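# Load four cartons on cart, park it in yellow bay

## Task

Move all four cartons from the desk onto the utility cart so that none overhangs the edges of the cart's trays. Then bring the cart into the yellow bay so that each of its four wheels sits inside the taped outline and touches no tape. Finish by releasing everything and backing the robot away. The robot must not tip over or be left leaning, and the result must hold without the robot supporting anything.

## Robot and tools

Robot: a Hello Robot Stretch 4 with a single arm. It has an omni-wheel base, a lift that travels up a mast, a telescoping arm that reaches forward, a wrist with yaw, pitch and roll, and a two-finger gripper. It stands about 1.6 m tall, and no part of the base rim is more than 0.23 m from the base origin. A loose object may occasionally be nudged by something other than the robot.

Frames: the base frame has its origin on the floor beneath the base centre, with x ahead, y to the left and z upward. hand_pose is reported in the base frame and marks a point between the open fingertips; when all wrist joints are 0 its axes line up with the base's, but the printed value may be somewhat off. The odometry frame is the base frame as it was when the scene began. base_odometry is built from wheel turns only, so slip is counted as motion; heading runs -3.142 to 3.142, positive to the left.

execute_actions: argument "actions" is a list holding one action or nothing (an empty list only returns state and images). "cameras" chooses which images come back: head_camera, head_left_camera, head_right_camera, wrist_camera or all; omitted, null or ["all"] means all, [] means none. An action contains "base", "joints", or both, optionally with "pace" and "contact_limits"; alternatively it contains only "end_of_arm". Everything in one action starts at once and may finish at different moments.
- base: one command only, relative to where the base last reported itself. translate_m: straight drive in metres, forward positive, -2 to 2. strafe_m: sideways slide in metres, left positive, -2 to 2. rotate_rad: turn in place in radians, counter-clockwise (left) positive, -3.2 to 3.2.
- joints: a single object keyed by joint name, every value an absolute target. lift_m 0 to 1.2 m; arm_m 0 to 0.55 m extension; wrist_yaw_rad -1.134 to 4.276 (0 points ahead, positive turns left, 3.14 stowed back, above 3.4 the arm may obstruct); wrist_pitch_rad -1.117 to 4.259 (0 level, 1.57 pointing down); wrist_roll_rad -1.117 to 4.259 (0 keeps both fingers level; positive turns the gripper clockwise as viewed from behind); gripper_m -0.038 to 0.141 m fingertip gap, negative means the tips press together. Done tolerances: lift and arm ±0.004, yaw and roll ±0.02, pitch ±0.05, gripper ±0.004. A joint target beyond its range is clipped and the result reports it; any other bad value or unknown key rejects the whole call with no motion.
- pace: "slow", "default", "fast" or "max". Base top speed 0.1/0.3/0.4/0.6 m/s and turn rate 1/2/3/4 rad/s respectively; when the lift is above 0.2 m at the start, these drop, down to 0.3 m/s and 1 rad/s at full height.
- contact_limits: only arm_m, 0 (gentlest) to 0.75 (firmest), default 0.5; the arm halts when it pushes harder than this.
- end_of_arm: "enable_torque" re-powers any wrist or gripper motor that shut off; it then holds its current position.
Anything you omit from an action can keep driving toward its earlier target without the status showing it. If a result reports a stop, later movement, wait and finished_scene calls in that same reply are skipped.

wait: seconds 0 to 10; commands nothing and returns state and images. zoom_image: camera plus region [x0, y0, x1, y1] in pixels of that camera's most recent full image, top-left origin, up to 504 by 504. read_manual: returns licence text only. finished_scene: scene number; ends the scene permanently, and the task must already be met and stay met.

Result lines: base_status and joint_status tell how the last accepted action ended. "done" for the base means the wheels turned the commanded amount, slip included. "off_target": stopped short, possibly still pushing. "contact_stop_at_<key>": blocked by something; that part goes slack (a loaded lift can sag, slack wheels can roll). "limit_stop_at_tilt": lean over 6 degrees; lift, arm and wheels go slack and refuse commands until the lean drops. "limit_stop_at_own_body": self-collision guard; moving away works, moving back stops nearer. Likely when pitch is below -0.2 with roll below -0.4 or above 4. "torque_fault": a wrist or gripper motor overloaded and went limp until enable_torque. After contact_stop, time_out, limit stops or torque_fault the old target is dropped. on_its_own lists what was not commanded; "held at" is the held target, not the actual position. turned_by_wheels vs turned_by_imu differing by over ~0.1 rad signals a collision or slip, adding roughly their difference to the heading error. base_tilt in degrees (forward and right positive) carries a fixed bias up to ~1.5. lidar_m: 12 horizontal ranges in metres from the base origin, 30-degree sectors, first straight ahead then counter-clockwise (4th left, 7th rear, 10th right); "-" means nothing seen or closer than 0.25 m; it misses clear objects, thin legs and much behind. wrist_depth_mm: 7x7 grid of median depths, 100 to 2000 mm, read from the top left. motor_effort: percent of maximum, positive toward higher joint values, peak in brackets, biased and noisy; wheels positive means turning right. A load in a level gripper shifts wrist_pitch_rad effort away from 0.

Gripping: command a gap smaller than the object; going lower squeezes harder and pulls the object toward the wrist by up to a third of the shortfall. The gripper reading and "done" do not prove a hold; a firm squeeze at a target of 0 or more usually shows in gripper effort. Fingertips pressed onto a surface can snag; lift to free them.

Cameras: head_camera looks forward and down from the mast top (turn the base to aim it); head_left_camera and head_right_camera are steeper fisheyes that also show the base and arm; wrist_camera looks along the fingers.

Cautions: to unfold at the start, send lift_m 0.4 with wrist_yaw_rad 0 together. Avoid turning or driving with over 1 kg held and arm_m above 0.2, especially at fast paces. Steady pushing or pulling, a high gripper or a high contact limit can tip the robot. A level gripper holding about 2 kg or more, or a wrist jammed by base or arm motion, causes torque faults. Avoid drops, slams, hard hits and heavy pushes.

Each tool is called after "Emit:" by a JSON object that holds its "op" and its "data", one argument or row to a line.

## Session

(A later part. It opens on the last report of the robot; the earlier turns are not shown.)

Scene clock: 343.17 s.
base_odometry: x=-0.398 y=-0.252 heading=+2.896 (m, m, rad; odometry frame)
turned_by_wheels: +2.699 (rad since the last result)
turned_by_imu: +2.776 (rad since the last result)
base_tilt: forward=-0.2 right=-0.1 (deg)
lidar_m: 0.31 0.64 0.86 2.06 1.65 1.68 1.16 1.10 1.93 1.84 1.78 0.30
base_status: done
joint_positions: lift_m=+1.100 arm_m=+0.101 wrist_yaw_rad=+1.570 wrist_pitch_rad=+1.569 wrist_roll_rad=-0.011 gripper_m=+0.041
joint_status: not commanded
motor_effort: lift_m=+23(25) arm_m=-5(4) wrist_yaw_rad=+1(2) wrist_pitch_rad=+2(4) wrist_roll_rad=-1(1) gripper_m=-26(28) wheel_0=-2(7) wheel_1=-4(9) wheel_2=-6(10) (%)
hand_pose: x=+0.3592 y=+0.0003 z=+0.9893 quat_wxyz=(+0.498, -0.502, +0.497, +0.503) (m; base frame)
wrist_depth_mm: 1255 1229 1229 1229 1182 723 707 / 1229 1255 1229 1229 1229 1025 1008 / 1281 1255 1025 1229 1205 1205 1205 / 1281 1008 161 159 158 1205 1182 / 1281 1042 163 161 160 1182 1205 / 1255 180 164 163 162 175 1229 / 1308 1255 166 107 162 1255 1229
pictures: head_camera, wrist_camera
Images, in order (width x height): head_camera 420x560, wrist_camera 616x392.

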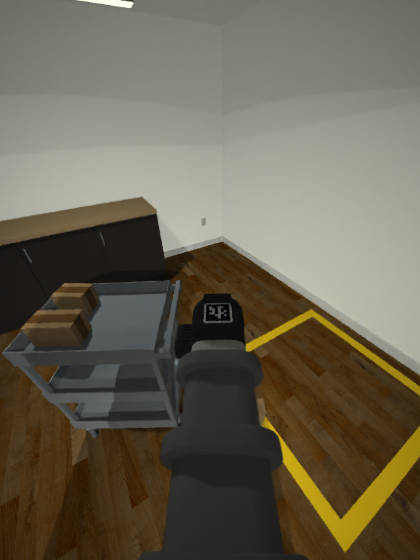

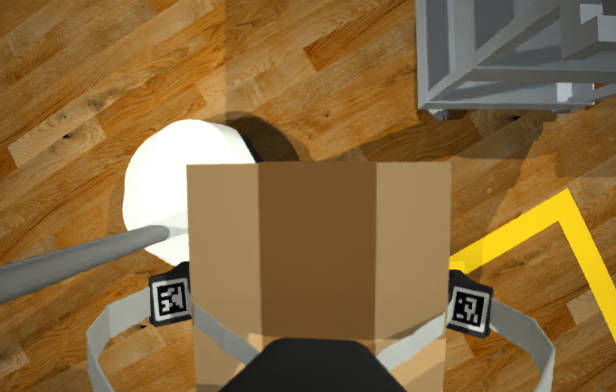

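Emit:
{"op": "execute_actions", "data": {
  "actions": [
    {"base":{"strafe_m":0.38},"joints":{"arm_m":0.45}}
  ],
  "cameras": []
}}

Emit:
{"op": "execute_actions", "data": {
  "actions": [
    {"base":{"translate_m":0.2}}
  ],
  "cameras": ["wrist_camera"]
}}

Scene clock: 354.60 s.
base_odometry: x=-0.491 y=-0.621 heading=+2.896 (m, m, rad; odometry frame)
turned_by_wheels: +0.000 (rad since the last result)
turned_by_imu: +0.002 (rad since the last result)
base_tilt: forward=-0.1 right=+0.0 (deg)
lidar_m: 0.57 0.60 2.10 1.70 1.31 1.37 1.39 1.31 1.34 2.20 2.10 0.61
base_status: done
joint_positions: lift_m=+1.100 arm_m=+0.449 wrist_yaw_rad=+1.570 wrist_pitch_rad=+1.569 wrist_roll_rad=-0.011 gripper_m=+0.041
joint_status: all done
motor_effort: lift_m=+23(23) arm_m=+4(8) wrist_yaw_rad=+1(2) wrist_pitch_rad=+2(5) wrist_roll_rad=-1(1) gripper_m=-28(26) wheel_0=+0(11) wheel_1=+1(11) wheel_2=+0(4) (%)
hand_pose: x=+0.7075 y=+0.0003 z=+0.9893 quat_wxyz=(+0.498, -0.502, +0.497, +0.503) (m; base frame)
wrist_depth_mm: 1255 1229 418 410 404 402 399 / 1255 1281 421 413 410 407 399 / 1060 1255 421 415 415 407 404 / 1060 1042 161 159 158 410 410 / 1078 1255 163 161 160 418 410 / 1255 180 164 163 160 175 413 / 1308 1308 166 107 162 384 373
pictures: none
No camera images: the call's "cameras" was empty. Leave "cameras" out to get every camera's image.

Scene clock: 356.67 s.
base_odometry: x=-0.685 y=-0.572 heading=+2.896 (m, m, rad; odometry frame)
turned_by_wheels: +0.000 (rad since the last result)
turned_by_imu: +0.001 (rad since the last result)
base_tilt: forward=-0.1 right=+0.1 (deg)
lidar_m: 0.38 0.41 0.55 1.79 1.42 1.49 1.54 1.46 1.54 2.09 2.01 0.41
base_status: done
joint_positions: lift_m=+1.100 arm_m=+0.449 wrist_yaw_rad=+1.570 wrist_pitch_rad=+1.569 wrist_roll_rad=-0.011 gripper_m=+0.041
joint_status: not commanded
motor_effort: lift_m=+23(23) arm_m=+4(5) wrist_yaw_rad=+1(1) wrist_pitch_rad=+2(3) wrist_roll_rad=-1(1) gripper_m=-25(28) wheel_0=+2(10) wheel_1=+3(9) wheel_2=-1(13) (%)
hand_pose: x=+0.7075 y=+0.0003 z=+0.9893 quat_wxyz=(+0.498, -0.502, +0.497, +0.503) (m; base frame)
wrist_depth_mm: 407 421 415 415 413 404 1182 / 407 421 421 415 413 407 1138 / 410 430 424 418 407 410 1182 / 410 430 161 159 158 410 1182 / 407 436 162 160 160 415 1182 / 404 181 165 162 161 174 1182 / 399 384 166 107 163 402 1205
pictures: wrist_camera
Images, in order (width x height): wrist_camera 616x392.

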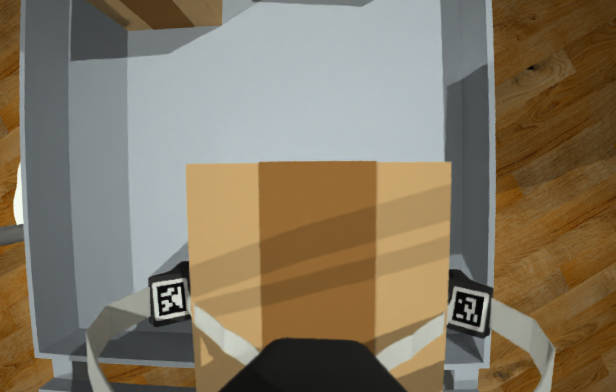

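Emit:
{"op": "execute_actions", "data": {
  "actions": [
    {"base":{"strafe_m":0.07},"joints":{"arm_m":0.52}}
  ],
  "cameras": []
}}

Emit:
{"op": "execute_actions", "data": {
  "actions": [
    {"joints":{"lift_m":0.985}}
  ],
  "cameras": ["wrist_camera"]
}}

Scene clock: 364.50 s.
base_odometry: x=-0.702 y=-0.640 heading=+2.896 (m, m, rad; odometry frame)
turned_by_wheels: +0.000 (rad since the last result)
turned_by_imu: +0.001 (rad since the last result)
base_tilt: forward=-0.1 right=+0.0 (deg)
lidar_m: 0.38 0.39 0.58 1.73 1.35 1.40 1.58 1.51 1.59 2.16 2.06 0.41
base_status: done
joint_positions: lift_m=+1.100 arm_m=+0.519 wrist_yaw_rad=+1.570 wrist_pitch_rad=+1.569 wrist_roll_rad=-0.011 gripper_m=+0.041
joint_status: all done
motor_effort: lift_m=+23(23) arm_m=+4(6) wrist_yaw_rad=+1(2) wrist_pitch_rad=+2(5) wrist_roll_rad=-1(1) gripper_m=-28(27) wheel_0=-1(10) wheel_1=+2(12) wheel_2=+0(1) (%)
hand_pose: x=+0.7775 y=+0.0004 z=+0.9893 quat_wxyz=(+0.498, -0.502, +0.497, +0.503) (m; base frame)
wrist_depth_mm: 306 355 418 394 407 1182 1182 / 382 415 418 418 410 1205 1160 / 430 427 421 418 415 1229 1205 / 436 430 161 159 158 1205 1205 / 439 436 163 161 159 1182 1205 / 445 181 164 162 161 175 1205 / 445 442 166 107 162 1229 1229
pictures: none
No camera images: the call's "cameras" was empty. Leave "cameras" out to get every camera's image.

Scene clock: 366.03 s.
base_odometry: x=-0.702 y=-0.640 heading=+2.896 (m, m, rad; odometry frame)
turned_by_wheels: +0.000 (rad since the last result)
turned_by_imu: +0.001 (rad since the last result)
base_tilt: forward=-0.2 right=+0.1 (deg)
lidar_m: 0.37 0.40 0.54 1.73 1.34 1.43 1.59 1.50 1.59 2.16 2.07 0.41
base_status: not commanded
joint_positions: lift_m=+0.985 arm_m=+0.519 wrist_yaw_rad=+1.570 wrist_pitch_rad=+1.569 wrist_roll_rad=-0.011 gripper_m=+0.041
joint_status: all done
motor_effort: lift_m=+17(22) arm_m=+5(5) wrist_yaw_rad=+1(0) wrist_pitch_rad=+2(3) wrist_roll_rad=-1(1) gripper_m=-28(27) wheel_0=-1(1) wheel_1=+3(3) wheel_2=+0(0) (%)
hand_pose: x=+0.7775 y=+0.0004 z=+0.8748 quat_wxyz=(+0.498, -0.502, +0.497, +0.503) (m; base frame)
wrist_depth_mm: 263 304 301 297 296 1060 1060 / 310 306 306 301 297 1060 1060 / 312 310 306 303 300 1078 1060 / 317 312 161 159 158 1098 1078 / 319 314 163 160 160 1078 1118 / 322 181 164 163 161 174 1098 / 325 317 166 107 163 1118 1098
pictures: wrist_camera
Images, in order (width x height): wrist_camera 616x392.

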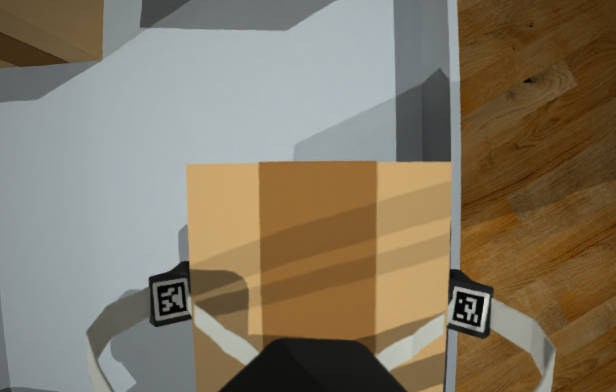

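Emit:
{"op": "execute_actions", "data": {
  "actions": [
    {"joints":{"arm_m":0.475}}
  ],
  "cameras": []
}}

Emit:
{"op": "execute_actions", "data": {
  "actions": [
    {"joints":{"lift_m":0.968}}
  ],
  "cameras": []
}}

Emit:
{"op": "execute_actions", "data": {
  "actions": [
    {"joints":{"gripper_m":0.12}}
  ],
  "cameras": []
}}

Emit:
{"op": "execute_actions", "data": {
  "actions": [
    {"joints":{"lift_m":1.1}}
  ],
  "cameras": ["wrist_camera", "head_camera"]
}}

Scene clock: 373.40 s.
base_odometry: x=-0.702 y=-0.640 heading=+2.896 (m, m, rad; odometry frame)
turned_by_wheels: +0.000 (rad since the last result)
turned_by_imu: +0.001 (rad since the last result)
base_tilt: forward=-0.1 right=+0.0 (deg)
lidar_m: 0.38 0.40 0.54 1.72 1.33 1.40 1.59 1.51 1.60 2.16 2.07 0.41
base_status: not commanded
joint_positions: lift_m=+0.985 arm_m=+0.476 wrist_yaw_rad=+1.570 wrist_pitch_rad=+1.569 wrist_roll_rad=-0.011 gripper_m=+0.041
joint_status: all done
motor_effort: lift_m=+17(17) arm_m=-4(7) wrist_yaw_rad=+1(1) wrist_pitch_rad=+2(2) wrist_roll_rad=-2(1) gripper_m=-27(27) wheel_0=-1(1) wheel_1=+2(2) wheel_2=+0(0) (%)
hand_pose: x=+0.7342 y=+0.0004 z=+0.8748 quat_wxyz=(+0.498, -0.502, +0.497, +0.503) (m; base frame)
wrist_depth_mm: 247 282 303 298 296 274 1060 / 312 306 306 301 297 281 1060 / 312 314 307 301 298 282 1078 / 315 312 161 159 158 262 1078 / 315 314 163 160 160 263 1118 / 320 180 164 162 162 175 1118 / 324 320 167 107 163 279 1118
pictures: none
No camera images: the call's "cameras" was empty. Leave "cameras" out to get every camera's image.

Scene clock: 374.17 s.
base_odometry: x=-0.702 y=-0.640 heading=+2.896 (m, m, rad; odometry frame)
turned_by_wheels: +0.000 (rad since the last result)
turned_by_imu: +0.000 (rad since the last result)
base_tilt: forward=-0.2 right=+0.0 (deg)
lidar_m: 0.37 0.39 0.56 1.72 1.35 1.38 1.58 1.52 1.58 2.14 2.06 0.42
base_status: not commanded
joint_positions: lift_m=+0.968 arm_m=+0.476 wrist_yaw_rad=+1.570 wrist_pitch_rad=+1.569 wrist_roll_rad=-0.011 gripper_m=+0.041
joint_status: all done
motor_effort: lift_m=+17(19) arm_m=-4(5) wrist_yaw_rad=+1(1) wrist_pitch_rad=+2(2) wrist_roll_rad=-2(2) gripper_m=-29(29) wheel_0=-1(1) wheel_1=+2(2) wheel_2=+0(0) (%)
hand_pose: x=+0.7342 y=+0.0004 z=+0.8578 quat_wxyz=(+0.498, -0.502, +0.497, +0.503) (m; base frame)
wrist_depth_mm: 248 283 285 282 279 276 1042 / 293 290 289 283 281 278 1008 / 296 293 289 286 282 277 1060 / 300 294 161 159 158 263 1060 / 300 297 163 161 160 264 1098 / 303 180 164 163 161 175 1078 / 307 301 167 107 162 281 1098
pictures: none
No camera images: the call's "cameras" was empty. Leave "cameras" out to get every camera's image.

Scene clock: 375.87 s.
base_odometry: x=-0.702 y=-0.640 heading=+2.896 (m, m, rad; odometry frame)
turned_by_wheels: +0.000 (rad since the last result)
turned_by_imu: +0.001 (rad since the last result)
base_tilt: forward=-0.2 right=+0.0 (deg)
lidar_m: 0.37 0.41 0.54 1.72 1.34 1.39 1.59 1.52 1.59 2.15 2.07 0.41
base_status: not commanded
joint_positions: lift_m=+0.968 arm_m=+0.476 wrist_yaw_rad=+1.570 wrist_pitch_rad=+1.569 wrist_roll_rad=-0.011 gripper_m=+0.120
joint_status: all done
motor_effort: lift_m=+13(17) arm_m=-4(4) wrist_yaw_rad=+0(0) wrist_pitch_rad=+2(3) wrist_roll_rad=-1(1) gripper_m=-2(27) wheel_0=-1(1) wheel_1=+3(2) wheel_2=+0(0) (%)
hand_pose: x=+0.7340 y=+0.0004 z=+0.8581 quat_wxyz=(+0.498, -0.502, +0.497, +0.503) (m; base frame)
wrist_depth_mm: 247 281 293 287 285 268 1060 / 296 296 291 290 287 272 1042 / 300 297 296 290 289 276 1060 / 301 300 177 175 173 278 1060 / 306 303 178 176 174 256 1078 / 306 304 179 177 176 214 1098 / 307 306 181 107 177 274 1098
pictures: none
No camera images: the call's "cameras" was empty. Leave "cameras" out to get every camera's image.

Scene clock: 377.47 s.
base_odometry: x=-0.702 y=-0.640 heading=+2.896 (m, m, rad; odometry frame)
turned_by_wheels: +0.000 (rad since the last result)
turned_by_imu: +0.001 (rad since the last result)
base_tilt: forward=-0.2 right=+0.0 (deg)
lidar_m: 0.38 0.39 0.58 1.70 1.37 1.42 1.59 1.50 1.58 2.16 2.07 0.40
base_status: not commanded
joint_positions: lift_m=+1.100 arm_m=+0.476 wrist_yaw_rad=+1.570 wrist_pitch_rad=+1.570 wrist_roll_rad=-0.011 gripper_m=+0.120
joint_status: all done
motor_effort: lift_m=+22(22) arm_m=-3(4) wrist_yaw_rad=+1(0) wrist_pitch_rad=+1(2) wrist_roll_rad=-1(1) gripper_m=-2(4) wheel_0=-1(1) wheel_1=+2(3) wheel_2=+0(0) (%)
hand_pose: x=+0.7340 y=+0.0003 z=+0.9894 quat_wxyz=(+0.498, -0.502, +0.497, +0.503) (m; base frame)
wrist_depth_mm: 307 306 418 384 410 1182 1182 / 407 389 424 421 413 1205 1160 / 433 430 424 421 415 1205 1182 / 433 436 427 304 415 1205 1182 / 439 433 433 307 415 1205 1205 / 439 439 314 309 306 1229 1205 / 436 442 439 107 430 1255 1205
pictures: head_camera, wrist_camera
Images, in order (width x height): head_camera 420x560, wrist_camera 616x392.

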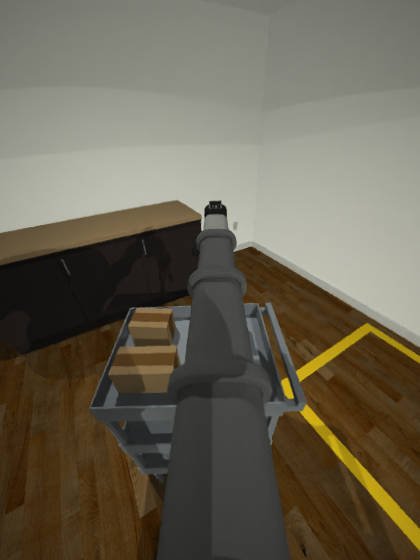

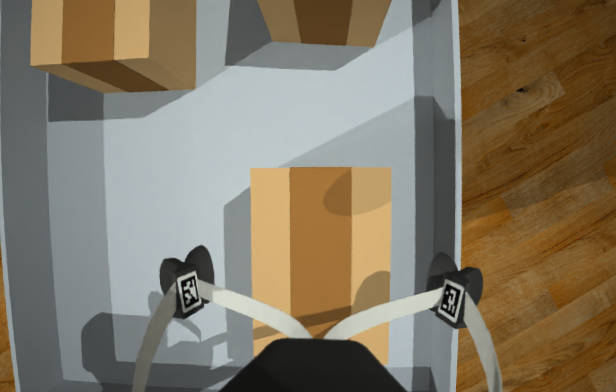

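Emit:
{"op": "execute_actions", "data": {
  "actions": [
    {"base":{"translate_m":-0.2},"joints":{"arm_m":0.1},"pace":"fast"}
  ],
  "cameras": []
}}

Emit:
{"op": "execute_actions", "data": {
  "actions": [
    {"base":{"rotate_rad":-2.55},"pace":"fast"}
  ],
  "cameras": ["head_camera"]
}}

Scene clock: 385.80 s.
base_odometry: x=-0.508 y=-0.689 heading=+2.896 (m, m, rad; odometry frame)
turned_by_wheels: +0.000 (rad since the last result)
turned_by_imu: +0.002 (rad since the last result)
base_tilt: forward=-0.2 right=+0.1 (deg)
lidar_m: 0.58 0.62 2.04 1.61 1.25 1.30 1.41 1.33 1.39 2.26 2.17 0.61
base_status: done
joint_positions: lift_m=+1.100 arm_m=+0.101 wrist_yaw_rad=+1.570 wrist_pitch_rad=+1.570 wrist_roll_rad=-0.011 gripper_m=+0.120
joint_status: all done
motor_effort: lift_m=+21(21) arm_m=-5(4) wrist_yaw_rad=+1(0) wrist_pitch_rad=+1(1) wrist_roll_rad=-1(1) gripper_m=-2(2) wheel_0=-2(9) wheel_1=-3(8) wheel_2=+1(13) (%)
hand_pose: x=+0.3592 y=+0.0002 z=+0.9894 quat_wxyz=(+0.498, -0.502, +0.497, +0.503) (m; base frame)
wrist_depth_mm: 1281 1255 1229 1182 1182 707 392 / 1308 1205 1255 1255 1205 715 392 / 1281 1255 1042 1182 1205 741 392 / 1308 1025 1025 1281 1229 741 394 / 1281 1060 1042 1255 1255 750 389 / 1308 1281 1255 1229 1229 683 389 / 1281 1308 1255 107 1229 1255 399
pictures: none
No camera images: the call's "cameras" was empty. Leave "cameras" out to get every camera's image.

Scene clock: 389.07 s.
base_odometry: x=-0.508 y=-0.689 heading=+0.347 (m, m, rad; odometry frame)
turned_by_wheels: -2.549 (rad since the last result)
turned_by_imu: -2.620 (rad since the last result)
base_tilt: forward=-0.2 right=-0.2 (deg)
lidar_m: 1.34 1.43 2.24 2.18 0.62 0.61 0.62 2.10 1.59 1.22 1.29 1.40
base_status: done
joint_positions: lift_m=+1.100 arm_m=+0.101 wrist_yaw_rad=+1.570 wrist_pitch_rad=+1.570 wrist_roll_rad=-0.011 gripper_m=+0.120
joint_status: not commanded
motor_effort: lift_m=+21(21) arm_m=-4(5) wrist_yaw_rad=+2(1) wrist_pitch_rad=+0(1) wrist_roll_rad=-1(1) gripper_m=-2(4) wheel_0=+4(6) wheel_1=+2(8) wheel_2=+3(9) (%)
hand_pose: x=+0.3592 y=+0.0002 z=+0.9894 quat_wxyz=(+0.498, -0.502, +0.497, +0.503) (m; base frame)
wrist_depth_mm: 1098 1229 1229 1229 1205 1160 1182 / 1229 1255 1229 1229 1205 1182 1182 / 1255 1255 1025 1229 1205 1229 1182 / 1255 1042 1025 1255 1255 1229 1229 / 1255 1042 1008 1281 1255 1229 1205 / 1308 1308 1255 1255 1229 1229 1205 / 1336 1281 1255 107 1255 1281 1255
pictures: head_camera
Images, in order (width x height): head_camera 420x560.

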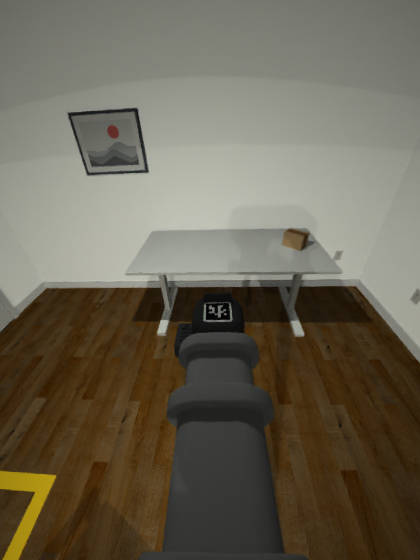

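Emit:
{"op": "execute_actions", "data": {
  "actions": [
    {"base":{"translate_m":0.95},"pace":"fast"}
  ],
  "cameras": []
}}

Emit:
{"op": "execute_actions", "data": {
  "actions": [
    {"base":{"strafe_m":-0.4},"joints":{"arm_m":0.45},"pace":"fast"}
  ],
  "cameras": ["wrist_camera","head_camera"]
}}

Scene clock: 401.33 s.
base_odometry: x=+0.385 y=-0.366 heading=+0.347 (m, m, rad; odometry frame)
turned_by_wheels: +0.000 (rad since the last result)
turned_by_imu: +0.001 (rad since the last result)
base_tilt: forward=-0.2 right=-0.1 (deg)
lidar_m: 0.39 0.40 0.60 2.13 2.26 1.45 1.49 2.17 1.28 1.32 0.54 0.41
base_status: done
joint_positions: lift_m=+1.100 arm_m=+0.101 wrist_yaw_rad=+1.570 wrist_pitch_rad=+1.570 wrist_roll_rad=-0.011 gripper_m=+0.120
joint_status: not commanded
motor_effort: lift_m=+21(21) arm_m=-4(5) wrist_yaw_rad=+2(2) wrist_pitch_rad=+1(0) wrist_roll_rad=-1(1) gripper_m=-2(3) wheel_0=+2(9) wheel_1=+3(6) wheel_2=-3(12) (%)
hand_pose: x=+0.3592 y=+0.0002 z=+0.9894 quat_wxyz=(+0.498, -0.502, +0.497, +0.503) (m; base frame)
wrist_depth_mm: 1229 1205 1205 1205 484 484 477 / 1229 1229 1229 1229 488 484 480 / 1281 1229 1025 1205 484 480 484 / 1308 1042 1025 1229 500 492 488 / 1281 1042 1060 1255 500 492 488 / 1308 1281 1255 1255 504 492 492 / 1308 1281 1281 107 504 504 500
pictures: none
No camera images: the call's "cameras" was empty. Leave "cameras" out to get every camera's image.

Scene clock: 403.87 s.
base_odometry: x=+0.521 y=-0.742 heading=+0.347 (m, m, rad; odometry frame)
turned_by_wheels: +0.000 (rad since the last result)
turned_by_imu: +0.000 (rad since the last result)
base_tilt: forward=-0.1 right=+0.0 (deg)
lidar_m: 0.38 0.41 0.59 2.56 2.68 1.64 1.72 1.19 0.89 1.15 0.54 0.40
base_status: done
joint_positions: lift_m=+1.100 arm_m=+0.449 wrist_yaw_rad=+1.570 wrist_pitch_rad=+1.570 wrist_roll_rad=-0.011 gripper_m=+0.120
joint_status: all done
motor_effort: lift_m=+20(21) arm_m=+4(5) wrist_yaw_rad=+2(2) wrist_pitch_rad=+1(1) wrist_roll_rad=-1(1) gripper_m=-2(2) wheel_0=+0(9) wheel_1=-1(12) wheel_2=+0(3) (%)
hand_pose: x=+0.7075 y=+0.0002 z=+0.9895 quat_wxyz=(+0.498, -0.502, +0.497, +0.503) (m; base frame)
wrist_depth_mm: 1229 500 496 492 484 480 473 / 1229 508 500 492 492 484 477 / 1042 508 500 500 492 484 480 / 1042 508 508 500 492 488 488 / 1078 517 508 504 500 492 488 / 1281 521 508 504 496 492 488 / 1308 521 517 107 504 500 492
pictures: head_camera, wrist_camera
Images, in order (width x height): head_camera 420x560, wrist_camera 616x392.

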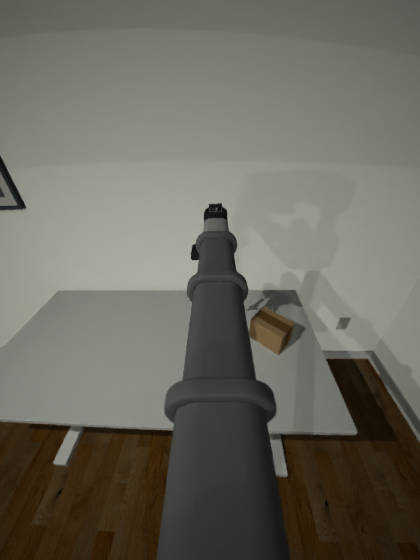

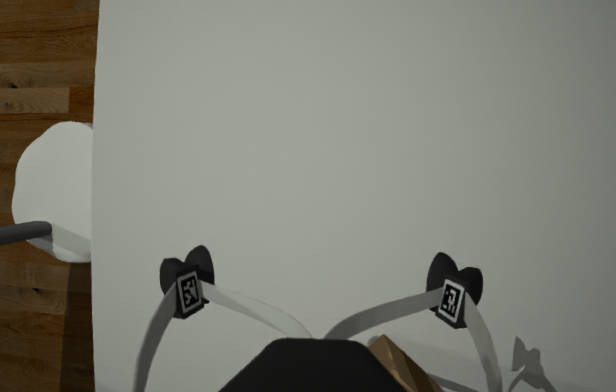

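Emit:
{"op": "execute_actions", "data": {
  "actions": [
    {"base":{"strafe_m":-0.22},"joints":{"gripper_m":0.14}}
  ],
  "cameras": ["wrist_camera"]
}}

Scene clock: 412.00 s.
base_odometry: x=+0.596 y=-0.949 heading=+0.347 (m, m, rad; odometry frame)
turned_by_wheels: +0.000 (rad since the last result)
turned_by_imu: +0.001 (rad since the last result)
base_tilt: forward=-0.2 right=+0.0 (deg)
lidar_m: 0.36 0.38 0.57 2.78 2.92 1.75 3.01 0.87 0.70 0.94 0.97 0.39
base_status: done
joint_positions: lift_m=+1.100 arm_m=+0.449 wrist_yaw_rad=+1.570 wrist_pitch_rad=+1.570 wrist_roll_rad=-0.011 gripper_m=+0.140
joint_status: all done
motor_effort: lift_m=+20(20) arm_m=+5(5) wrist_yaw_rad=+2(1) wrist_pitch_rad=+1(0) wrist_roll_rad=-1(1) gripper_m=-1(2) wheel_0=+3(9) wheel_1=-2(11) wheel_2=+0(0) (%)
hand_pose: x=+0.7075 y=+0.0002 z=+0.9895 quat_wxyz=(+0.498, -0.502, +0.497, +0.503) (m; base frame)
wrist_depth_mm: 1281 500 488 492 488 480 473 / 1255 504 500 492 484 488 480 / 1042 512 500 492 492 488 480 / 1042 508 504 496 375 488 488 / 1042 517 504 449 379 488 492 / 1308 521 512 382 379 496 492 / 1336 530 517 107 504 500 496
pictures: wrist_camera
Images, in order (width x height): wrist_camera 616x392.

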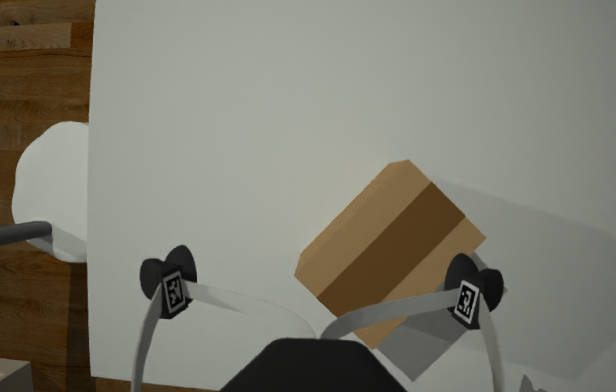

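Emit:
{"op": "execute_actions", "data": {
  "actions": [
    {"base":{"strafe_m":0.046},"joints":{"arm_m":0.49,"wrist_yaw_rad":0.8,"lift_m":1.0}}
  ],
  "cameras": []
}}

Emit:
{"op": "execute_actions", "data": {
  "actions": [
    {"base":{"translate_m":0.06}}
  ],
  "cameras": ["wrist_camera"]
}}

Scene clock: 420.93 s.
base_odometry: x=+0.580 y=-0.905 heading=+0.347 (m, m, rad; odometry frame)
turned_by_wheels: +0.000 (rad since the last result)
turned_by_imu: +0.001 (rad since the last result)
base_tilt: forward=-0.2 right=+0.0 (deg)
lidar_m: 0.38 0.39 0.57 2.74 2.88 1.71 3.04 0.95 0.73 0.97 1.04 0.38
base_status: done
joint_positions: lift_m=+1.000 arm_m=+0.489 wrist_yaw_rad=+0.800 wrist_pitch_rad=+1.570 wrist_roll_rad=-0.011 gripper_m=+0.140
joint_status: all done
motor_effort: lift_m=+13(18) arm_m=+5(7) wrist_yaw_rad=+1(4) wrist_pitch_rad=+0(0) wrist_roll_rad=-1(1) gripper_m=+2(1) wheel_0=-2(9) wheel_1=+2(12) wheel_2=+0(1) (%)
hand_pose: x=+0.7229 y=-0.0607 z=+0.8901 quat_wxyz=(+0.650, -0.279, +0.649, +0.279) (m; base frame)
wrist_depth_mm: 402 394 392 389 387 379 379 / 402 402 397 392 387 382 379 / 407 402 397 277 273 384 384 / 410 404 402 278 274 389 387 / 410 404 402 281 279 389 387 / 415 415 404 283 279 278 1098 / 418 415 413 107 402 402 1160
pictures: none
No camera images: the call's "cameras" was empty. Leave "cameras" out to get every camera's image.

Scene clock: 422.20 s.
base_odometry: x=+0.637 y=-0.885 heading=+0.347 (m, m, rad; odometry frame)
turned_by_wheels: +0.001 (rad since the last result)
turned_by_imu: +0.001 (rad since the last result)
base_tilt: forward=-0.2 right=+0.1 (deg)
lidar_m: 0.30 0.34 0.47 2.74 2.89 1.78 3.08 0.95 0.76 0.99 1.03 0.32
base_status: done
joint_positions: lift_m=+1.000 arm_m=+0.489 wrist_yaw_rad=+0.800 wrist_pitch_rad=+1.570 wrist_roll_rad=-0.011 gripper_m=+0.140
joint_status: not commanded
motor_effort: lift_m=+13(13) arm_m=+5(5) wrist_yaw_rad=+1(0) wrist_pitch_rad=+0(0) wrist_roll_rad=-1(1) gripper_m=-1(0) wheel_0=+4(8) wheel_1=+4(11) wheel_2=-1(11) (%)
hand_pose: x=+0.7229 y=-0.0607 z=+0.8901 quat_wxyz=(+0.650, -0.279, +0.649, +0.279) (m; base frame)
wrist_depth_mm: 399 397 394 392 384 382 377 / 404 399 397 389 392 384 382 / 407 404 397 397 389 389 384 / 407 407 402 278 279 389 387 / 415 404 402 279 281 392 392 / 418 415 407 281 282 392 1138 / 415 415 415 107 402 399 1118
pictures: wrist_camera
Images, in order (width x height): wrist_camera 616x392.

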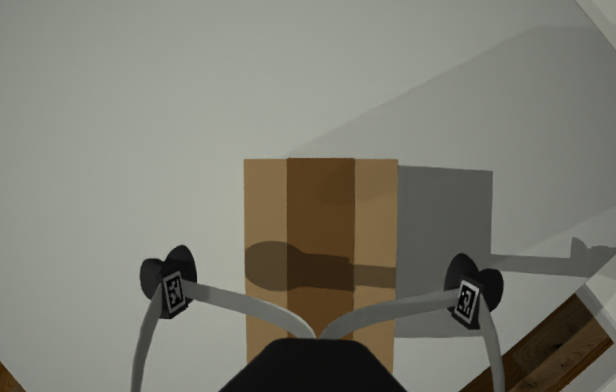

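Emit:
{"op": "execute_actions", "data": {
  "actions": [
    {"joints":{"lift_m":0.89}}
  ],
  "cameras": []
}}

Emit:
{"op": "execute_actions", "data": {
  "actions": [
    {"joints":{"gripper_m":0.04}}
  ],
  "cameras": []
}}

Emit:
{"op": "execute_actions", "data": {
  "actions": [
    {"joints":{"lift_m":1.1,"arm_m":0.1,"wrist_yaw_rad":1.57}}
  ],
  "cameras": ["wrist_camera"]
}}

Scene clock: 427.87 s.
base_odometry: x=+0.637 y=-0.885 heading=+0.347 (m, m, rad; odometry frame)
turned_by_wheels: +0.000 (rad since the last result)
turned_by_imu: +0.001 (rad since the last result)
base_tilt: forward=-0.2 right=-0.1 (deg)
lidar_m: 0.30 0.34 0.48 2.73 2.89 1.77 3.09 0.95 0.77 0.98 1.05 0.34
base_status: not commanded
joint_positions: lift_m=+0.891 arm_m=+0.489 wrist_yaw_rad=+0.800 wrist_pitch_rad=+1.571 wrist_roll_rad=-0.011 gripper_m=+0.140
joint_status: all done
motor_effort: lift_m=+6(15) arm_m=+5(4) wrist_yaw_rad=+1(1) wrist_pitch_rad=-2(2) wrist_roll_rad=-1(1) gripper_m=-1(0) wheel_0=+3(3) wheel_1=+4(4) wheel_2=-1(1) (%)
hand_pose: x=+0.7228 y=-0.0609 z=+0.7806 quat_wxyz=(+0.650, -0.279, +0.650, +0.279) (m; base frame)
wrist_depth_mm: 293 289 290 286 285 281 279 / 294 291 289 287 287 285 282 / 298 296 291 289 287 285 282 / 300 297 175 172 173 287 286 / 301 298 176 174 173 290 286 / 303 301 178 176 174 211 290 / 307 304 179 107 176 293 291
pictures: none
No camera images: the call's "cameras" was empty. Leave "cameras" out to get every camera's image.

Scene clock: 429.87 s.
base_odometry: x=+0.637 y=-0.885 heading=+0.347 (m, m, rad; odometry frame)
turned_by_wheels: +0.000 (rad since the last result)
turned_by_imu: +0.001 (rad since the last result)
base_tilt: forward=-0.1 right=+0.1 (deg)
lidar_m: 0.31 0.35 0.47 2.72 2.87 1.78 3.08 0.95 0.76 0.97 1.03 0.34
base_status: not commanded
joint_positions: lift_m=+0.890 arm_m=+0.489 wrist_yaw_rad=+0.800 wrist_pitch_rad=+1.570 wrist_roll_rad=-0.011 gripper_m=+0.041
joint_status: all done
motor_effort: lift_m=+14(14) arm_m=+5(4) wrist_yaw_rad=+1(1) wrist_pitch_rad=+1(2) wrist_roll_rad=-1(1) gripper_m=-28(26) wheel_0=+4(3) wheel_1=+4(4) wheel_2=-1(1) (%)
hand_pose: x=+0.7230 y=-0.0607 z=+0.7800 quat_wxyz=(+0.650, -0.279, +0.649, +0.279) (m; base frame)
wrist_depth_mm: 287 285 281 279 276 274 271 / 291 286 283 281 279 276 272 / 291 290 283 282 279 278 276 / 294 291 155 153 152 279 277 / 297 296 157 155 154 282 281 / 300 180 159 156 156 174 282 / 300 300 161 107 156 286 -
pictures: none
No camera images: the call's "cameras" was empty. Leave "cameras" out to get every camera's image.

Scene clock: 432.13 s.
base_odometry: x=+0.637 y=-0.885 heading=+0.347 (m, m, rad; odometry frame)
turned_by_wheels: +0.000 (rad since the last result)
turned_by_imu: +0.001 (rad since the last result)
base_tilt: forward=-0.2 right=+0.1 (deg)
lidar_m: 0.31 0.34 0.50 2.73 2.89 1.78 3.08 0.95 0.77 0.97 1.06 0.30
base_status: not commanded
joint_positions: lift_m=+1.100 arm_m=+0.101 wrist_yaw_rad=+1.570 wrist_pitch_rad=+1.570 wrist_roll_rad=-0.011 gripper_m=+0.041
joint_status: all done
motor_effort: lift_m=+23(22) arm_m=-5(2) wrist_yaw_rad=+2(6) wrist_pitch_rad=+1(1) wrist_roll_rad=-1(1) gripper_m=-26(27) wheel_0=+3(4) wheel_1=+4(4) wheel_2=-1(1) (%)
hand_pose: x=+0.3592 y=+0.0002 z=+0.9893 quat_wxyz=(+0.498, -0.502, +0.497, +0.503) (m; base frame)
wrist_depth_mm: 1229 1205 1229 488 488 480 477 / 1255 1229 1229 492 488 480 480 / 1255 1229 1025 492 488 488 480 / 1255 1042 156 153 153 488 488 / 1281 1025 157 155 154 496 488 / 1281 180 159 157 156 174 492 / 1336 1281 160 107 156 496 496
pictures: wrist_camera
Images, in order (width x height): wrist_camera 616x392.

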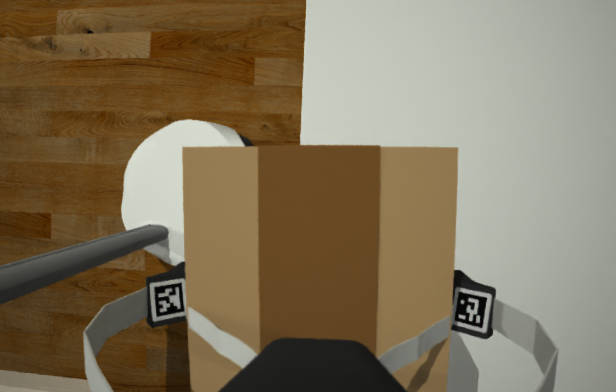

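Emit:
{"op": "execute_actions", "data": {
  "actions": [
    {"base":{"translate_m":-1.0},"pace":"fast"}
  ],
  "cameras": []
}}

Emit:
{"op": "execute_actions", "data": {
  "actions": [
    {"base":{"strafe_m":0.58},"pace":"fast"}
  ],
  "cameras": []
}}

Emit:
{"op": "execute_actions", "data": {
  "actions": [
    {"base":{"rotate_rad":2.55},"pace":"fast"}
  ],
  "cameras": ["head_camera","wrist_camera"]
}}

Scene clock: 442.50 s.
base_odometry: x=-0.303 y=-1.225 heading=+0.347 (m, m, rad; odometry frame)
turned_by_wheels: +0.000 (rad since the last result)
turned_by_imu: +0.004 (rad since the last result)
base_tilt: forward=-0.2 right=+0.1 (deg)
lidar_m: 0.29 1.41 2.83 2.77 0.94 0.90 2.05 1.35 0.69 0.64 0.69 0.32
base_status: done
joint_positions: lift_m=+1.100 arm_m=+0.101 wrist_yaw_rad=+1.570 wrist_pitch_rad=+1.570 wrist_roll_rad=-0.011 gripper_m=+0.041
joint_status: not commanded
motor_effort: lift_m=+23(23) arm_m=-5(5) wrist_yaw_rad=+2(2) wrist_pitch_rad=+1(1) wrist_roll_rad=-1(2) gripper_m=-26(26) wheel_0=-2(8) wheel_1=-3(10) wheel_2=+1(12) (%)
hand_pose: x=+0.3592 y=+0.0002 z=+0.9893 quat_wxyz=(+0.498, -0.502, +0.497, +0.503) (m; base frame)
wrist_depth_mm: 1229 1255 1255 1182 1205 1182 1182 / 1255 1255 1205 1205 1205 1182 1182 / 1281 1255 1008 1229 1255 1205 1160 / 1281 1042 155 154 153 1182 1182 / 1281 1060 157 155 154 1205 1205 / 1281 180 158 157 156 175 1205 / 1336 1308 161 107 156 1229 1229
pictures: none
No camera images: the call's "cameras" was empty. Leave "cameras" out to get every camera's image.

Scene clock: 445.57 s.
base_odometry: x=-0.501 y=-0.680 heading=+0.347 (m, m, rad; odometry frame)
turned_by_wheels: +0.000 (rad since the last result)
turned_by_imu: +0.001 (rad since the last result)
base_tilt: forward=-0.1 right=+0.0 (deg)
lidar_m: 0.32 1.38 2.25 2.17 0.63 0.61 0.63 2.11 1.60 1.22 1.28 0.30
base_status: done
joint_positions: lift_m=+1.100 arm_m=+0.101 wrist_yaw_rad=+1.570 wrist_pitch_rad=+1.570 wrist_roll_rad=-0.011 gripper_m=+0.041
joint_status: not commanded
motor_effort: lift_m=+22(23) arm_m=-4(5) wrist_yaw_rad=+1(2) wrist_pitch_rad=+1(1) wrist_roll_rad=-2(1) gripper_m=-27(25) wheel_0=+0(11) wheel_1=+0(11) wheel_2=+0(1) (%)
hand_pose: x=+0.3592 y=+0.0002 z=+0.9893 quat_wxyz=(+0.498, -0.502, +0.497, +0.503) (m; base frame)
wrist_depth_mm: 1138 1255 1205 1229 1205 1182 1182 / 1229 1255 1205 1255 1229 1205 1182 / 1281 1255 1008 1255 1205 1229 1205 / 1255 1042 155 154 153 1205 1182 / 1281 1042 157 155 154 1229 1182 / 1308 180 158 157 156 175 1229 / 1308 1308 160 107 156 1229 1229
pictures: none
No camera images: the call's "cameras" was empty. Leave "cameras" out to get every camera's image.

Scene clock: 448.80 s.
base_odometry: x=-0.501 y=-0.680 heading=+2.897 (m, m, rad; odometry frame)
turned_by_wheels: +2.549 (rad since the last result)
turned_by_imu: +2.622 (rad since the last result)
base_tilt: forward=-0.1 right=+0.0 (deg)
lidar_m: 0.30 0.61 2.07 1.63 1.26 1.30 1.41 1.31 1.40 2.25 2.16 0.31
base_status: done
joint_positions: lift_m=+1.100 arm_m=+0.101 wrist_yaw_rad=+1.570 wrist_pitch_rad=+1.570 wrist_roll_rad=-0.011 gripper_m=+0.041
joint_status: not commanded
motor_effort: lift_m=+19(22) arm_m=-5(5) wrist_yaw_rad=+1(2) wrist_pitch_rad=+1(1) wrist_roll_rad=-1(1) gripper_m=-25(26) wheel_0=-2(9) wheel_1=-1(6) wheel_2=-4(10) (%)
hand_pose: x=+0.3592 y=+0.0002 z=+0.9896 quat_wxyz=(+0.498, -0.502, +0.497, +0.503) (m; base frame)
wrist_depth_mm: 1229 1229 1229 1182 1182 723 402 / 1255 1229 1229 1229 1205 723 399 / 1255 1281 1025 1229 1060 732 402 / 1281 1042 156 154 152 732 407 / 1281 1042 157 155 154 750 404 / 1308 180 158 157 155 174 389 / 1308 1308 160 107 156 1255 384
pictures: head_camera, wrist_camera
Images, in order (width x height): head_camera 420x560, wrist_camera 616x392.

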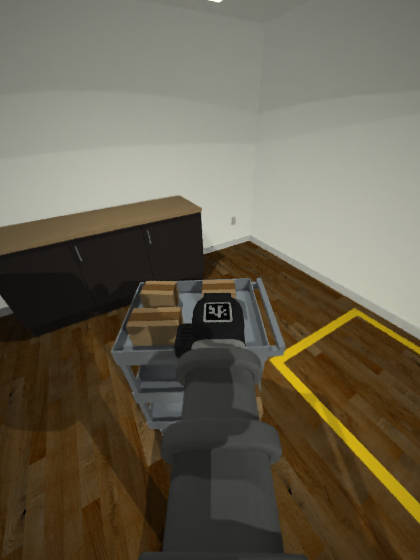

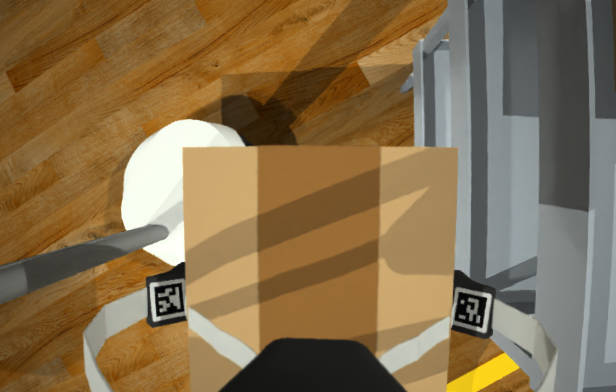

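Emit:
{"op": "execute_actions", "data": {
  "actions": [
    {"joints":{"arm_m":0.5}}
  ],
  "cameras": ["wrist_camera"]
}}

Scene clock: 455.77 s.
base_odometry: x=-0.501 y=-0.680 heading=+2.897 (m, m, rad; odometry frame)
turned_by_wheels: +0.000 (rad since the last result)
turned_by_imu: +0.002 (rad since the last result)
base_tilt: forward=-0.1 right=+0.0 (deg)
lidar_m: 0.58 0.61 2.07 1.62 1.25 1.32 1.40 1.32 1.40 2.25 2.16 0.62
base_status: not commanded
joint_positions: lift_m=+1.100 arm_m=+0.499 wrist_yaw_rad=+1.570 wrist_pitch_rad=+1.570 wrist_roll_rad=-0.011 gripper_m=+0.041
joint_status: all done
motor_effort: lift_m=+19(19) arm_m=+5(6) wrist_yaw_rad=+1(1) wrist_pitch_rad=+1(1) wrist_roll_rad=-1(2) gripper_m=-25(29) wheel_0=-2(2) wheel_1=-2(1) wheel_2=-4(4) (%)
hand_pose: x=+0.7575 y=+0.0002 z=+0.9896 quat_wxyz=(+0.498, -0.502, +0.497, +0.503) (m; base frame)
wrist_depth_mm: 1255 1229 418 297 407 392 392 / 1255 1229 418 415 413 407 402 / 1042 1255 421 418 413 410 410 / 1060 1078 155 153 152 297 294 / 1060 1281 157 155 153 298 298 / 1281 180 158 157 156 174 297 / 1281 1281 160 107 156 421 418
pictures: wrist_camera
Images, in order (width x height): wrist_camera 616x392.

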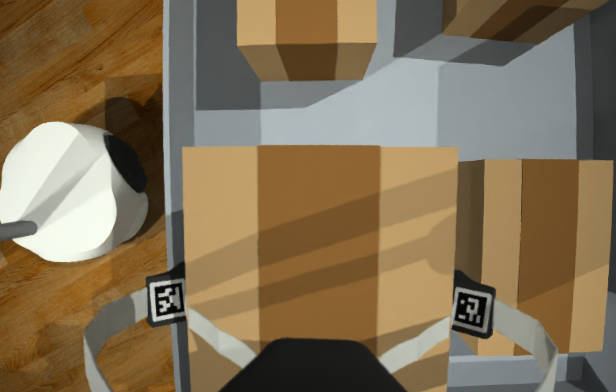

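Emit:
{"op": "execute_actions", "data": {
  "actions": [
    {"base":{"strafe_m":0.025}}
  ],
  "cameras": []
}}

Emit:
{"op": "execute_actions", "data": {
  "actions": [
    {"joints":{"lift_m":0.965}}
  ],
  "cameras": []
}}

Emit:
{"op": "execute_actions", "data": {
  "actions": [
    {"joints":{"gripper_m":0.12}}
  ],
  "cameras": []
}}

Emit:
{"op": "execute_actions", "data": {
  "actions": [
    {"joints":{"lift_m":1.1}}
  ],
  "cameras": ["wrist_camera"]
}}

Scene clock: 466.77 s.
base_odometry: x=-0.507 y=-0.704 heading=+2.897 (m, m, rad; odometry frame)
turned_by_wheels: +0.000 (rad since the last result)
turned_by_imu: +0.001 (rad since the last result)
base_tilt: forward=+0.0 right=+0.2 (deg)
lidar_m: 0.59 0.60 2.04 1.60 1.23 1.28 1.41 1.34 1.40 2.27 2.18 0.62
base_status: done
joint_positions: lift_m=+1.100 arm_m=+0.499 wrist_yaw_rad=+1.570 wrist_pitch_rad=+1.570 wrist_roll_rad=-0.011 gripper_m=+0.041
joint_status: not commanded
motor_effort: lift_m=+19(19) arm_m=+5(5) wrist_yaw_rad=+1(1) wrist_pitch_rad=+1(2) wrist_roll_rad=-1(1) gripper_m=-26(24) wheel_0=-1(11) wheel_1=+1(9) wheel_2=+0(3) (%)
hand_pose: x=+0.7575 y=+0.0002 z=+0.9896 quat_wxyz=(+0.498, -0.502, +0.497, +0.503) (m; base frame)
wrist_depth_mm: 1229 1205 415 296 410 345 324 / 1281 1229 421 325 415 407 404 / 1042 1229 424 418 413 410 410 / 1042 1025 155 154 152 325 294 / 1078 1255 157 155 154 300 297 / 1308 180 158 157 155 175 300 / 1308 1308 160 107 156 304 -
pictures: none
No camera images: the call's "cameras" was empty. Leave "cameras" out to get every camera's image.

Scene clock: 468.40 s.
base_odometry: x=-0.507 y=-0.704 heading=+2.897 (m, m, rad; odometry frame)
turned_by_wheels: +0.000 (rad since the last result)
turned_by_imu: +0.001 (rad since the last result)
base_tilt: forward=-0.1 right=+0.1 (deg)
lidar_m: 0.58 0.62 2.05 1.61 1.23 1.28 1.42 1.35 1.40 2.28 2.19 0.62
base_status: not commanded
joint_positions: lift_m=+0.965 arm_m=+0.499 wrist_yaw_rad=+1.570 wrist_pitch_rad=+1.570 wrist_roll_rad=-0.011 gripper_m=+0.041
joint_status: all done
motor_effort: lift_m=+14(19) arm_m=+5(5) wrist_yaw_rad=+1(2) wrist_pitch_rad=+1(1) wrist_roll_rad=-2(1) gripper_m=-24(24) wheel_0=+0(0) wheel_1=+2(2) wheel_2=+0(0) (%)
hand_pose: x=+0.7575 y=+0.0002 z=+0.8550 quat_wxyz=(+0.498, -0.502, +0.497, +0.503) (m; base frame)
wrist_depth_mm: 1098 281 216 208 257 273 273 / 1118 283 285 283 278 277 274 / 891 283 287 285 281 279 277 / 904 285 156 154 153 278 225 / 917 282 157 155 154 273 207 / 1160 180 159 156 156 174 204 / 1160 276 160 107 156 268 -
pictures: none
No camera images: the call's "cameras" was empty. Leave "cameras" out to get every camera's image.

Scene clock: 470.10 s.
base_odometry: x=-0.507 y=-0.704 heading=+2.897 (m, m, rad; odometry frame)
turned_by_wheels: +0.000 (rad since the last result)
turned_by_imu: +0.001 (rad since the last result)
base_tilt: forward=-0.1 right=+0.0 (deg)
lidar_m: 0.58 0.60 2.06 1.58 1.22 1.29 1.41 1.35 1.37 2.28 2.18 0.61
base_status: not commanded
joint_positions: lift_m=+0.965 arm_m=+0.499 wrist_yaw_rad=+1.570 wrist_pitch_rad=+1.570 wrist_roll_rad=-0.011 gripper_m=+0.120
joint_status: all done
motor_effort: lift_m=+15(15) arm_m=+5(4) wrist_yaw_rad=+1(2) wrist_pitch_rad=+1(1) wrist_roll_rad=-1(1) gripper_m=-2(27) wheel_0=+0(0) wheel_1=+1(1) wheel_2=+0(0) (%)
hand_pose: x=+0.7575 y=+0.0002 z=+0.8550 quat_wxyz=(+0.498, -0.502, +0.497, +0.503) (m; base frame)
wrist_depth_mm: 1098 286 215 208 260 281 279 / 1118 291 290 290 286 283 281 / 891 290 291 287 287 286 283 / 917 290 175 172 172 287 229 / 917 270 176 175 173 267 204 / 1138 249 177 175 174 198 202 / 1182 263 179 107 175 282 -
pictures: none
No camera images: the call's "cameras" was empty. Leave "cameras" out to get every camera's image.

Scene clock: 471.73 s.
base_odometry: x=-0.507 y=-0.704 heading=+2.897 (m, m, rad; odometry frame)
turned_by_wheels: +0.000 (rad since the last result)
turned_by_imu: +0.001 (rad since the last result)
base_tilt: forward=-0.2 right=-0.1 (deg)
lidar_m: 0.58 0.61 2.07 1.59 1.24 1.27 1.42 1.34 1.41 2.29 2.17 0.62
base_status: not commanded
joint_positions: lift_m=+1.100 arm_m=+0.499 wrist_yaw_rad=+1.570 wrist_pitch_rad=+1.570 wrist_roll_rad=-0.011 gripper_m=+0.120
joint_status: all done
motor_effort: lift_m=+22(23) arm_m=+4(5) wrist_yaw_rad=+1(2) wrist_pitch_rad=+1(1) wrist_roll_rad=-2(1) gripper_m=+0(5) wheel_0=-1(0) wheel_1=+1(1) wheel_2=+0(0) (%)
hand_pose: x=+0.7575 y=+0.0002 z=+0.9894 quat_wxyz=(+0.498, -0.502, +0.497, +0.503) (m; base frame)
wrist_depth_mm: 1229 1229 421 298 413 345 322 / 1281 1229 421 325 413 410 404 / 1042 1229 424 421 418 413 413 / 1060 1060 430 304 413 353 296 / 1025 1255 427 304 421 298 297 / 1308 1308 310 307 309 303 300 / 1308 1336 433 107 424 303 301
pictures: wrist_camera
Images, in order (width x height): wrist_camera 616x392.

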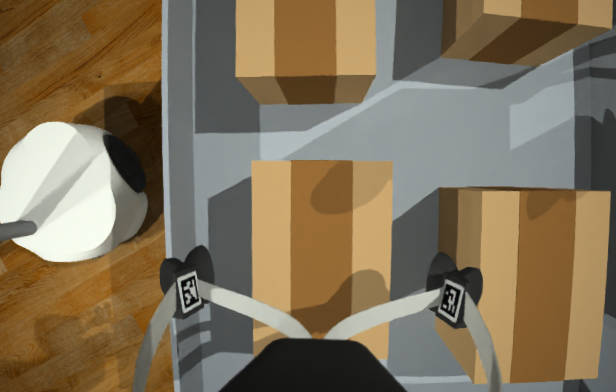

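Emit:
{"op": "execute_actions", "data": {
  "actions": [
    {"joints":{"arm_m":0.0}}
  ],
  "cameras": ["head_camera","head_right_camera"]
}}

Scene clock: 480.77 s.
base_odometry: x=-0.507 y=-0.704 heading=+2.897 (m, m, rad; odometry frame)
turned_by_wheels: +0.000 (rad since the last result)
turned_by_imu: +0.002 (rad since the last result)
base_tilt: forward=+0.0 right=+0.1 (deg)
lidar_m: 0.58 0.61 2.05 1.60 1.22 1.27 1.42 1.33 1.38 2.29 2.18 0.62
base_status: not commanded
joint_positions: lift_m=+1.100 arm_m=+0.001 wrist_yaw_rad=+1.570 wrist_pitch_rad=+1.570 wrist_roll_rad=-0.011 gripper_m=+0.120
joint_status: all done
motor_effort: lift_m=+22(22) arm_m=-5(5) wrist_yaw_rad=+2(1) wrist_pitch_rad=+1(1) wrist_roll_rad=-1(1) gripper_m=+0(1) wheel_0=-1(0) wheel_1=+1(1) wheel_2=+0(0) (%)
hand_pose: x=+0.2592 y=+0.0002 z=+0.9894 quat_wxyz=(+0.498, -0.502, +0.497, +0.503) (m; base frame)
wrist_depth_mm: 1281 1255 1229 1229 1182 917 707 / 1281 1255 1229 1205 1229 1060 732 / 1255 1229 1008 1229 1205 1042 715 / 1281 1229 1025 1229 1205 1042 732 / 1308 778 1025 1255 1255 991 741 / 469 1308 1281 1255 1229 707 750 / 1281 1281 1281 107 1281 1229 1229
pictures: head_camera, head_right_camera
Images, in order (width x height): head_camera 420x560, head_right_camera 420x672.

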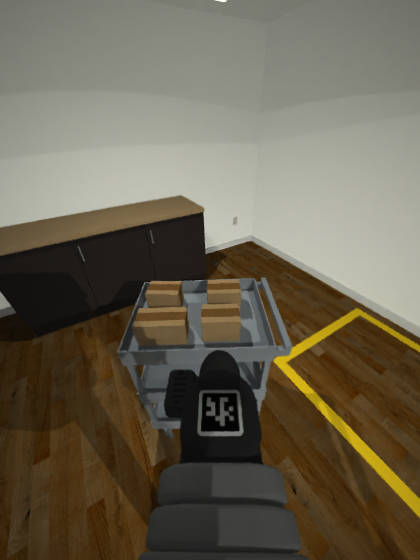

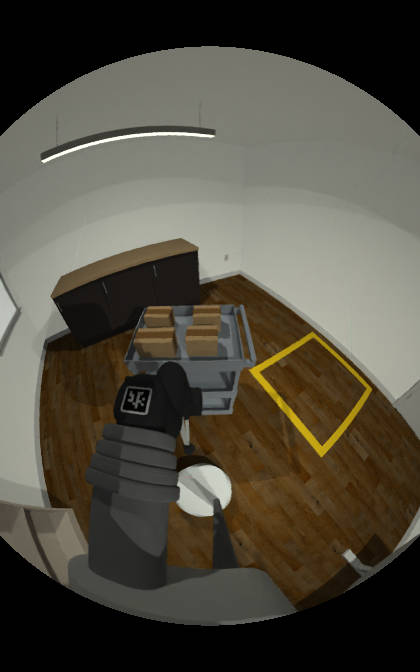

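Emit:
{"op": "execute_actions", "data": {
  "actions": [
    {"base":{"strafe_m":-0.21},"joints":{"wrist_yaw_rad":0.0,"gripper_m":0.1}}
  ],
  "cameras": []
}}

Emit:
{"op": "execute_actions", "data": {
  "actions": [
    {"base":{"translate_m":0.25},"joints":{"arm_m":0.42}}
  ],
  "cameras": ["wrist_camera","head_camera"]
}}

Scene clock: 511.37 s.
base_odometry: x=-0.456 y=-0.500 heading=+2.896 (m, m, rad; odometry frame)
turned_by_wheels: +0.000 (rad since the last result)
turned_by_imu: +0.001 (rad since the last result)
base_tilt: forward=-0.1 right=+0.1 (deg)
lidar_m: 0.58 0.62 2.16 1.80 1.42 1.48 1.27 1.22 1.31 2.08 2.00 2.07
base_status: done
joint_positions: lift_m=+1.100 arm_m=+0.001 wrist_yaw_rad=+0.000 wrist_pitch_rad=+1.570 wrist_roll_rad=-0.011 gripper_m=+0.100
joint_status: all done
motor_effort: lift_m=+22(22) arm_m=-5(5) wrist_yaw_rad=+1(6) wrist_pitch_rad=+0(0) wrist_roll_rad=-1(1) gripper_m=+0(1) wheel_0=+0(11) wheel_1=-2(10) wheel_2=+0(0) (%)
hand_pose: x=+0.1720 y=-0.0874 z=+0.9894 quat_wxyz=(+0.707, -0.004, +0.707, +0.004) (m; base frame)
wrist_depth_mm: 1255 1078 1078 1205 1182 1205 1182 / 1255 1229 1229 1229 1205 1205 1182 / 1255 1255 1255 1229 1229 1182 1182 / 1281 1229 1255 1042 1205 1229 1205 / 1308 1308 1060 1042 1229 1205 1229 / 1308 1281 1025 1025 1255 1205 1205 / 1336 1308 1281 107 1255 1255 1229
pictures: none
No camera images: the call's "cameras" was empty. Leave "cameras" out to get every camera's image.

Scene clock: 513.70 s.
base_odometry: x=-0.698 y=-0.440 heading=+2.897 (m, m, rad; odometry frame)
turned_by_wheels: +0.000 (rad since the last result)
turned_by_imu: +0.000 (rad since the last result)
base_tilt: forward=+0.0 right=+0.0 (deg)
lidar_m: 0.32 0.36 0.50 1.94 1.53 1.59 1.54 1.44 1.50 1.95 1.88 1.95
base_status: done
joint_positions: lift_m=+1.100 arm_m=+0.419 wrist_yaw_rad=+0.000 wrist_pitch_rad=+1.570 wrist_roll_rad=-0.011 gripper_m=+0.100
joint_status: all done
motor_effort: lift_m=+21(22) arm_m=+5(7) wrist_yaw_rad=+1(0) wrist_pitch_rad=+1(1) wrist_roll_rad=-1(2) gripper_m=-4(2) wheel_0=+3(8) wheel_1=+1(8) wheel_2=-3(12) (%)
hand_pose: x=+0.5903 y=-0.0874 z=+0.9894 quat_wxyz=(+0.707, -0.004, +0.707, +0.004) (m; base frame)
wrist_depth_mm: 421 418 399 1229 1205 1182 1160 / 307 399 421 1229 1205 1205 1160 / 309 370 427 1255 1205 1205 1205 / 439 433 430 1255 1229 1205 1205 / 402 433 433 1255 1255 1229 1229 / 319 389 362 1205 1255 1229 1205 / 322 399 439 107 1255 1255 1255
pictures: head_camera, wrist_camera
Images, in order (width x height): head_camera 420x560, wrist_camera 616x392.

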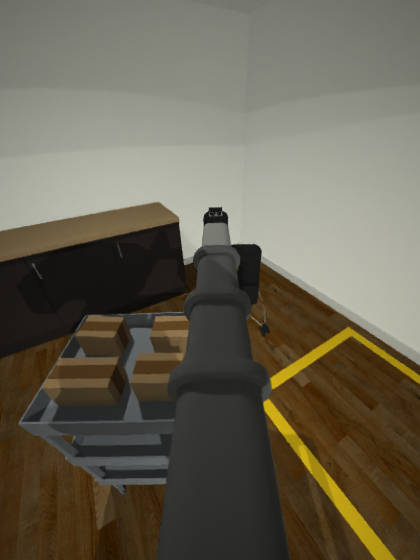

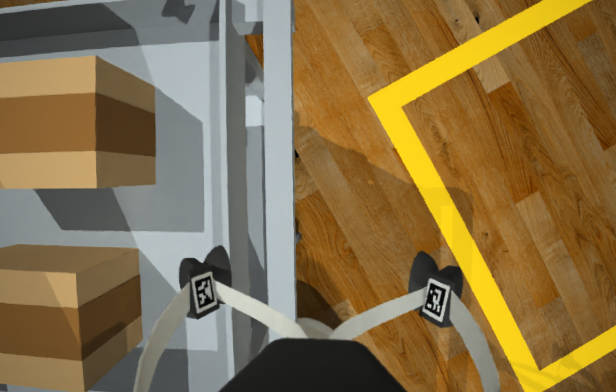

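Emit:
{"op": "execute_actions", "data": {
  "actions": [
    {"base":{"strafe_m":0.055},"joints":{"gripper_m":0.12,"lift_m":1.0}}
  ],
  "cameras": []
}}

Emit:
{"op": "execute_actions", "data": {
  "actions": [
    {"joints":{"lift_m":0.93}}
  ],
  "cameras": ["wrist_camera"]
}}

Scene clock: 523.93 s.
base_odometry: x=-0.712 y=-0.493 heading=+2.896 (m, m, rad; odometry frame)
turned_by_wheels: +0.000 (rad since the last result)
turned_by_imu: +0.001 (rad since the last result)
base_tilt: forward=-0.2 right=-0.1 (deg)
lidar_m: 0.34 0.36 0.49 1.89 1.51 1.56 1.55 1.48 1.55 2.00 1.91 0.36
base_status: done
joint_positions: lift_m=+1.000 arm_m=+0.419 wrist_yaw_rad=+0.000 wrist_pitch_rad=+1.570 wrist_roll_rad=-0.011 gripper_m=+0.120
joint_status: all done
motor_effort: lift_m=+13(19) arm_m=+5(5) wrist_yaw_rad=+1(1) wrist_pitch_rad=+1(1) wrist_roll_rad=-2(1) gripper_m=-2(2) wheel_0=-2(8) wheel_1=+1(13) wheel_2=+0(2) (%)
hand_pose: x=+0.5903 y=-0.0874 z=+0.8901 quat_wxyz=(+0.707, -0.004, +0.707, +0.004) (m; base frame)
wrist_depth_mm: 206 298 320 324 1118 1078 1078 / 206 259 322 317 1118 1098 1078 / 209 262 327 315 1118 1098 1098 / 332 330 325 310 1138 1118 1098 / 334 330 329 304 1138 1118 1118 / 236 286 330 258 1138 1118 1118 / 216 283 334 107 1160 1138 1138
pictures: none
No camera images: the call's "cameras" was empty. Leave "cameras" out to get every camera's image.

Scene clock: 525.20 s.
base_odometry: x=-0.712 y=-0.493 heading=+2.896 (m, m, rad; odometry frame)
turned_by_wheels: +0.000 (rad since the last result)
turned_by_imu: +0.000 (rad since the last result)
base_tilt: forward=-0.1 right=+0.0 (deg)
lidar_m: 0.34 0.36 0.49 1.90 1.48 1.54 1.56 1.49 1.56 2.02 1.91 0.37
base_status: not commanded
joint_positions: lift_m=+0.930 arm_m=+0.419 wrist_yaw_rad=+0.000 wrist_pitch_rad=+1.570 wrist_roll_rad=-0.011 gripper_m=+0.120
joint_status: all done
motor_effort: lift_m=+13(13) arm_m=+5(5) wrist_yaw_rad=+1(1) wrist_pitch_rad=+1(1) wrist_roll_rad=-1(1) gripper_m=-1(1) wheel_0=-2(2) wheel_1=+1(1) wheel_2=+0(0) (%)
hand_pose: x=+0.5903 y=-0.0874 z=+0.8201 quat_wxyz=(+0.707, -0.004, +0.707, +0.004) (m; base frame)
wrist_depth_mm: 179 250 249 392 1025 1008 1008 / 182 252 250 500 1042 1025 1008 / 183 256 254 504 1042 1025 1025 / 204 257 256 508 1042 1042 1025 / 263 258 229 512 1078 1042 1042 / 236 262 200 229 194 1042 1042 / 211 265 260 107 1098 1078 1042
pictures: wrist_camera
Images, in order (width x height): wrist_camera 616x392.

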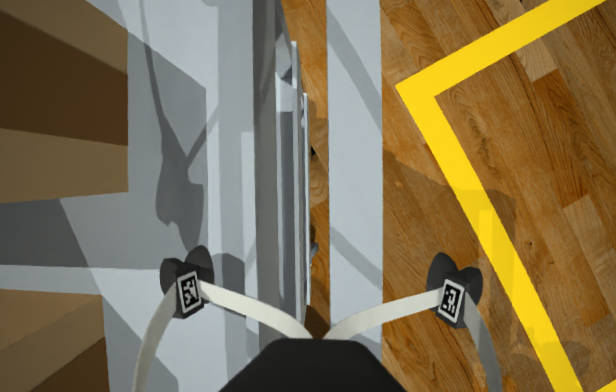

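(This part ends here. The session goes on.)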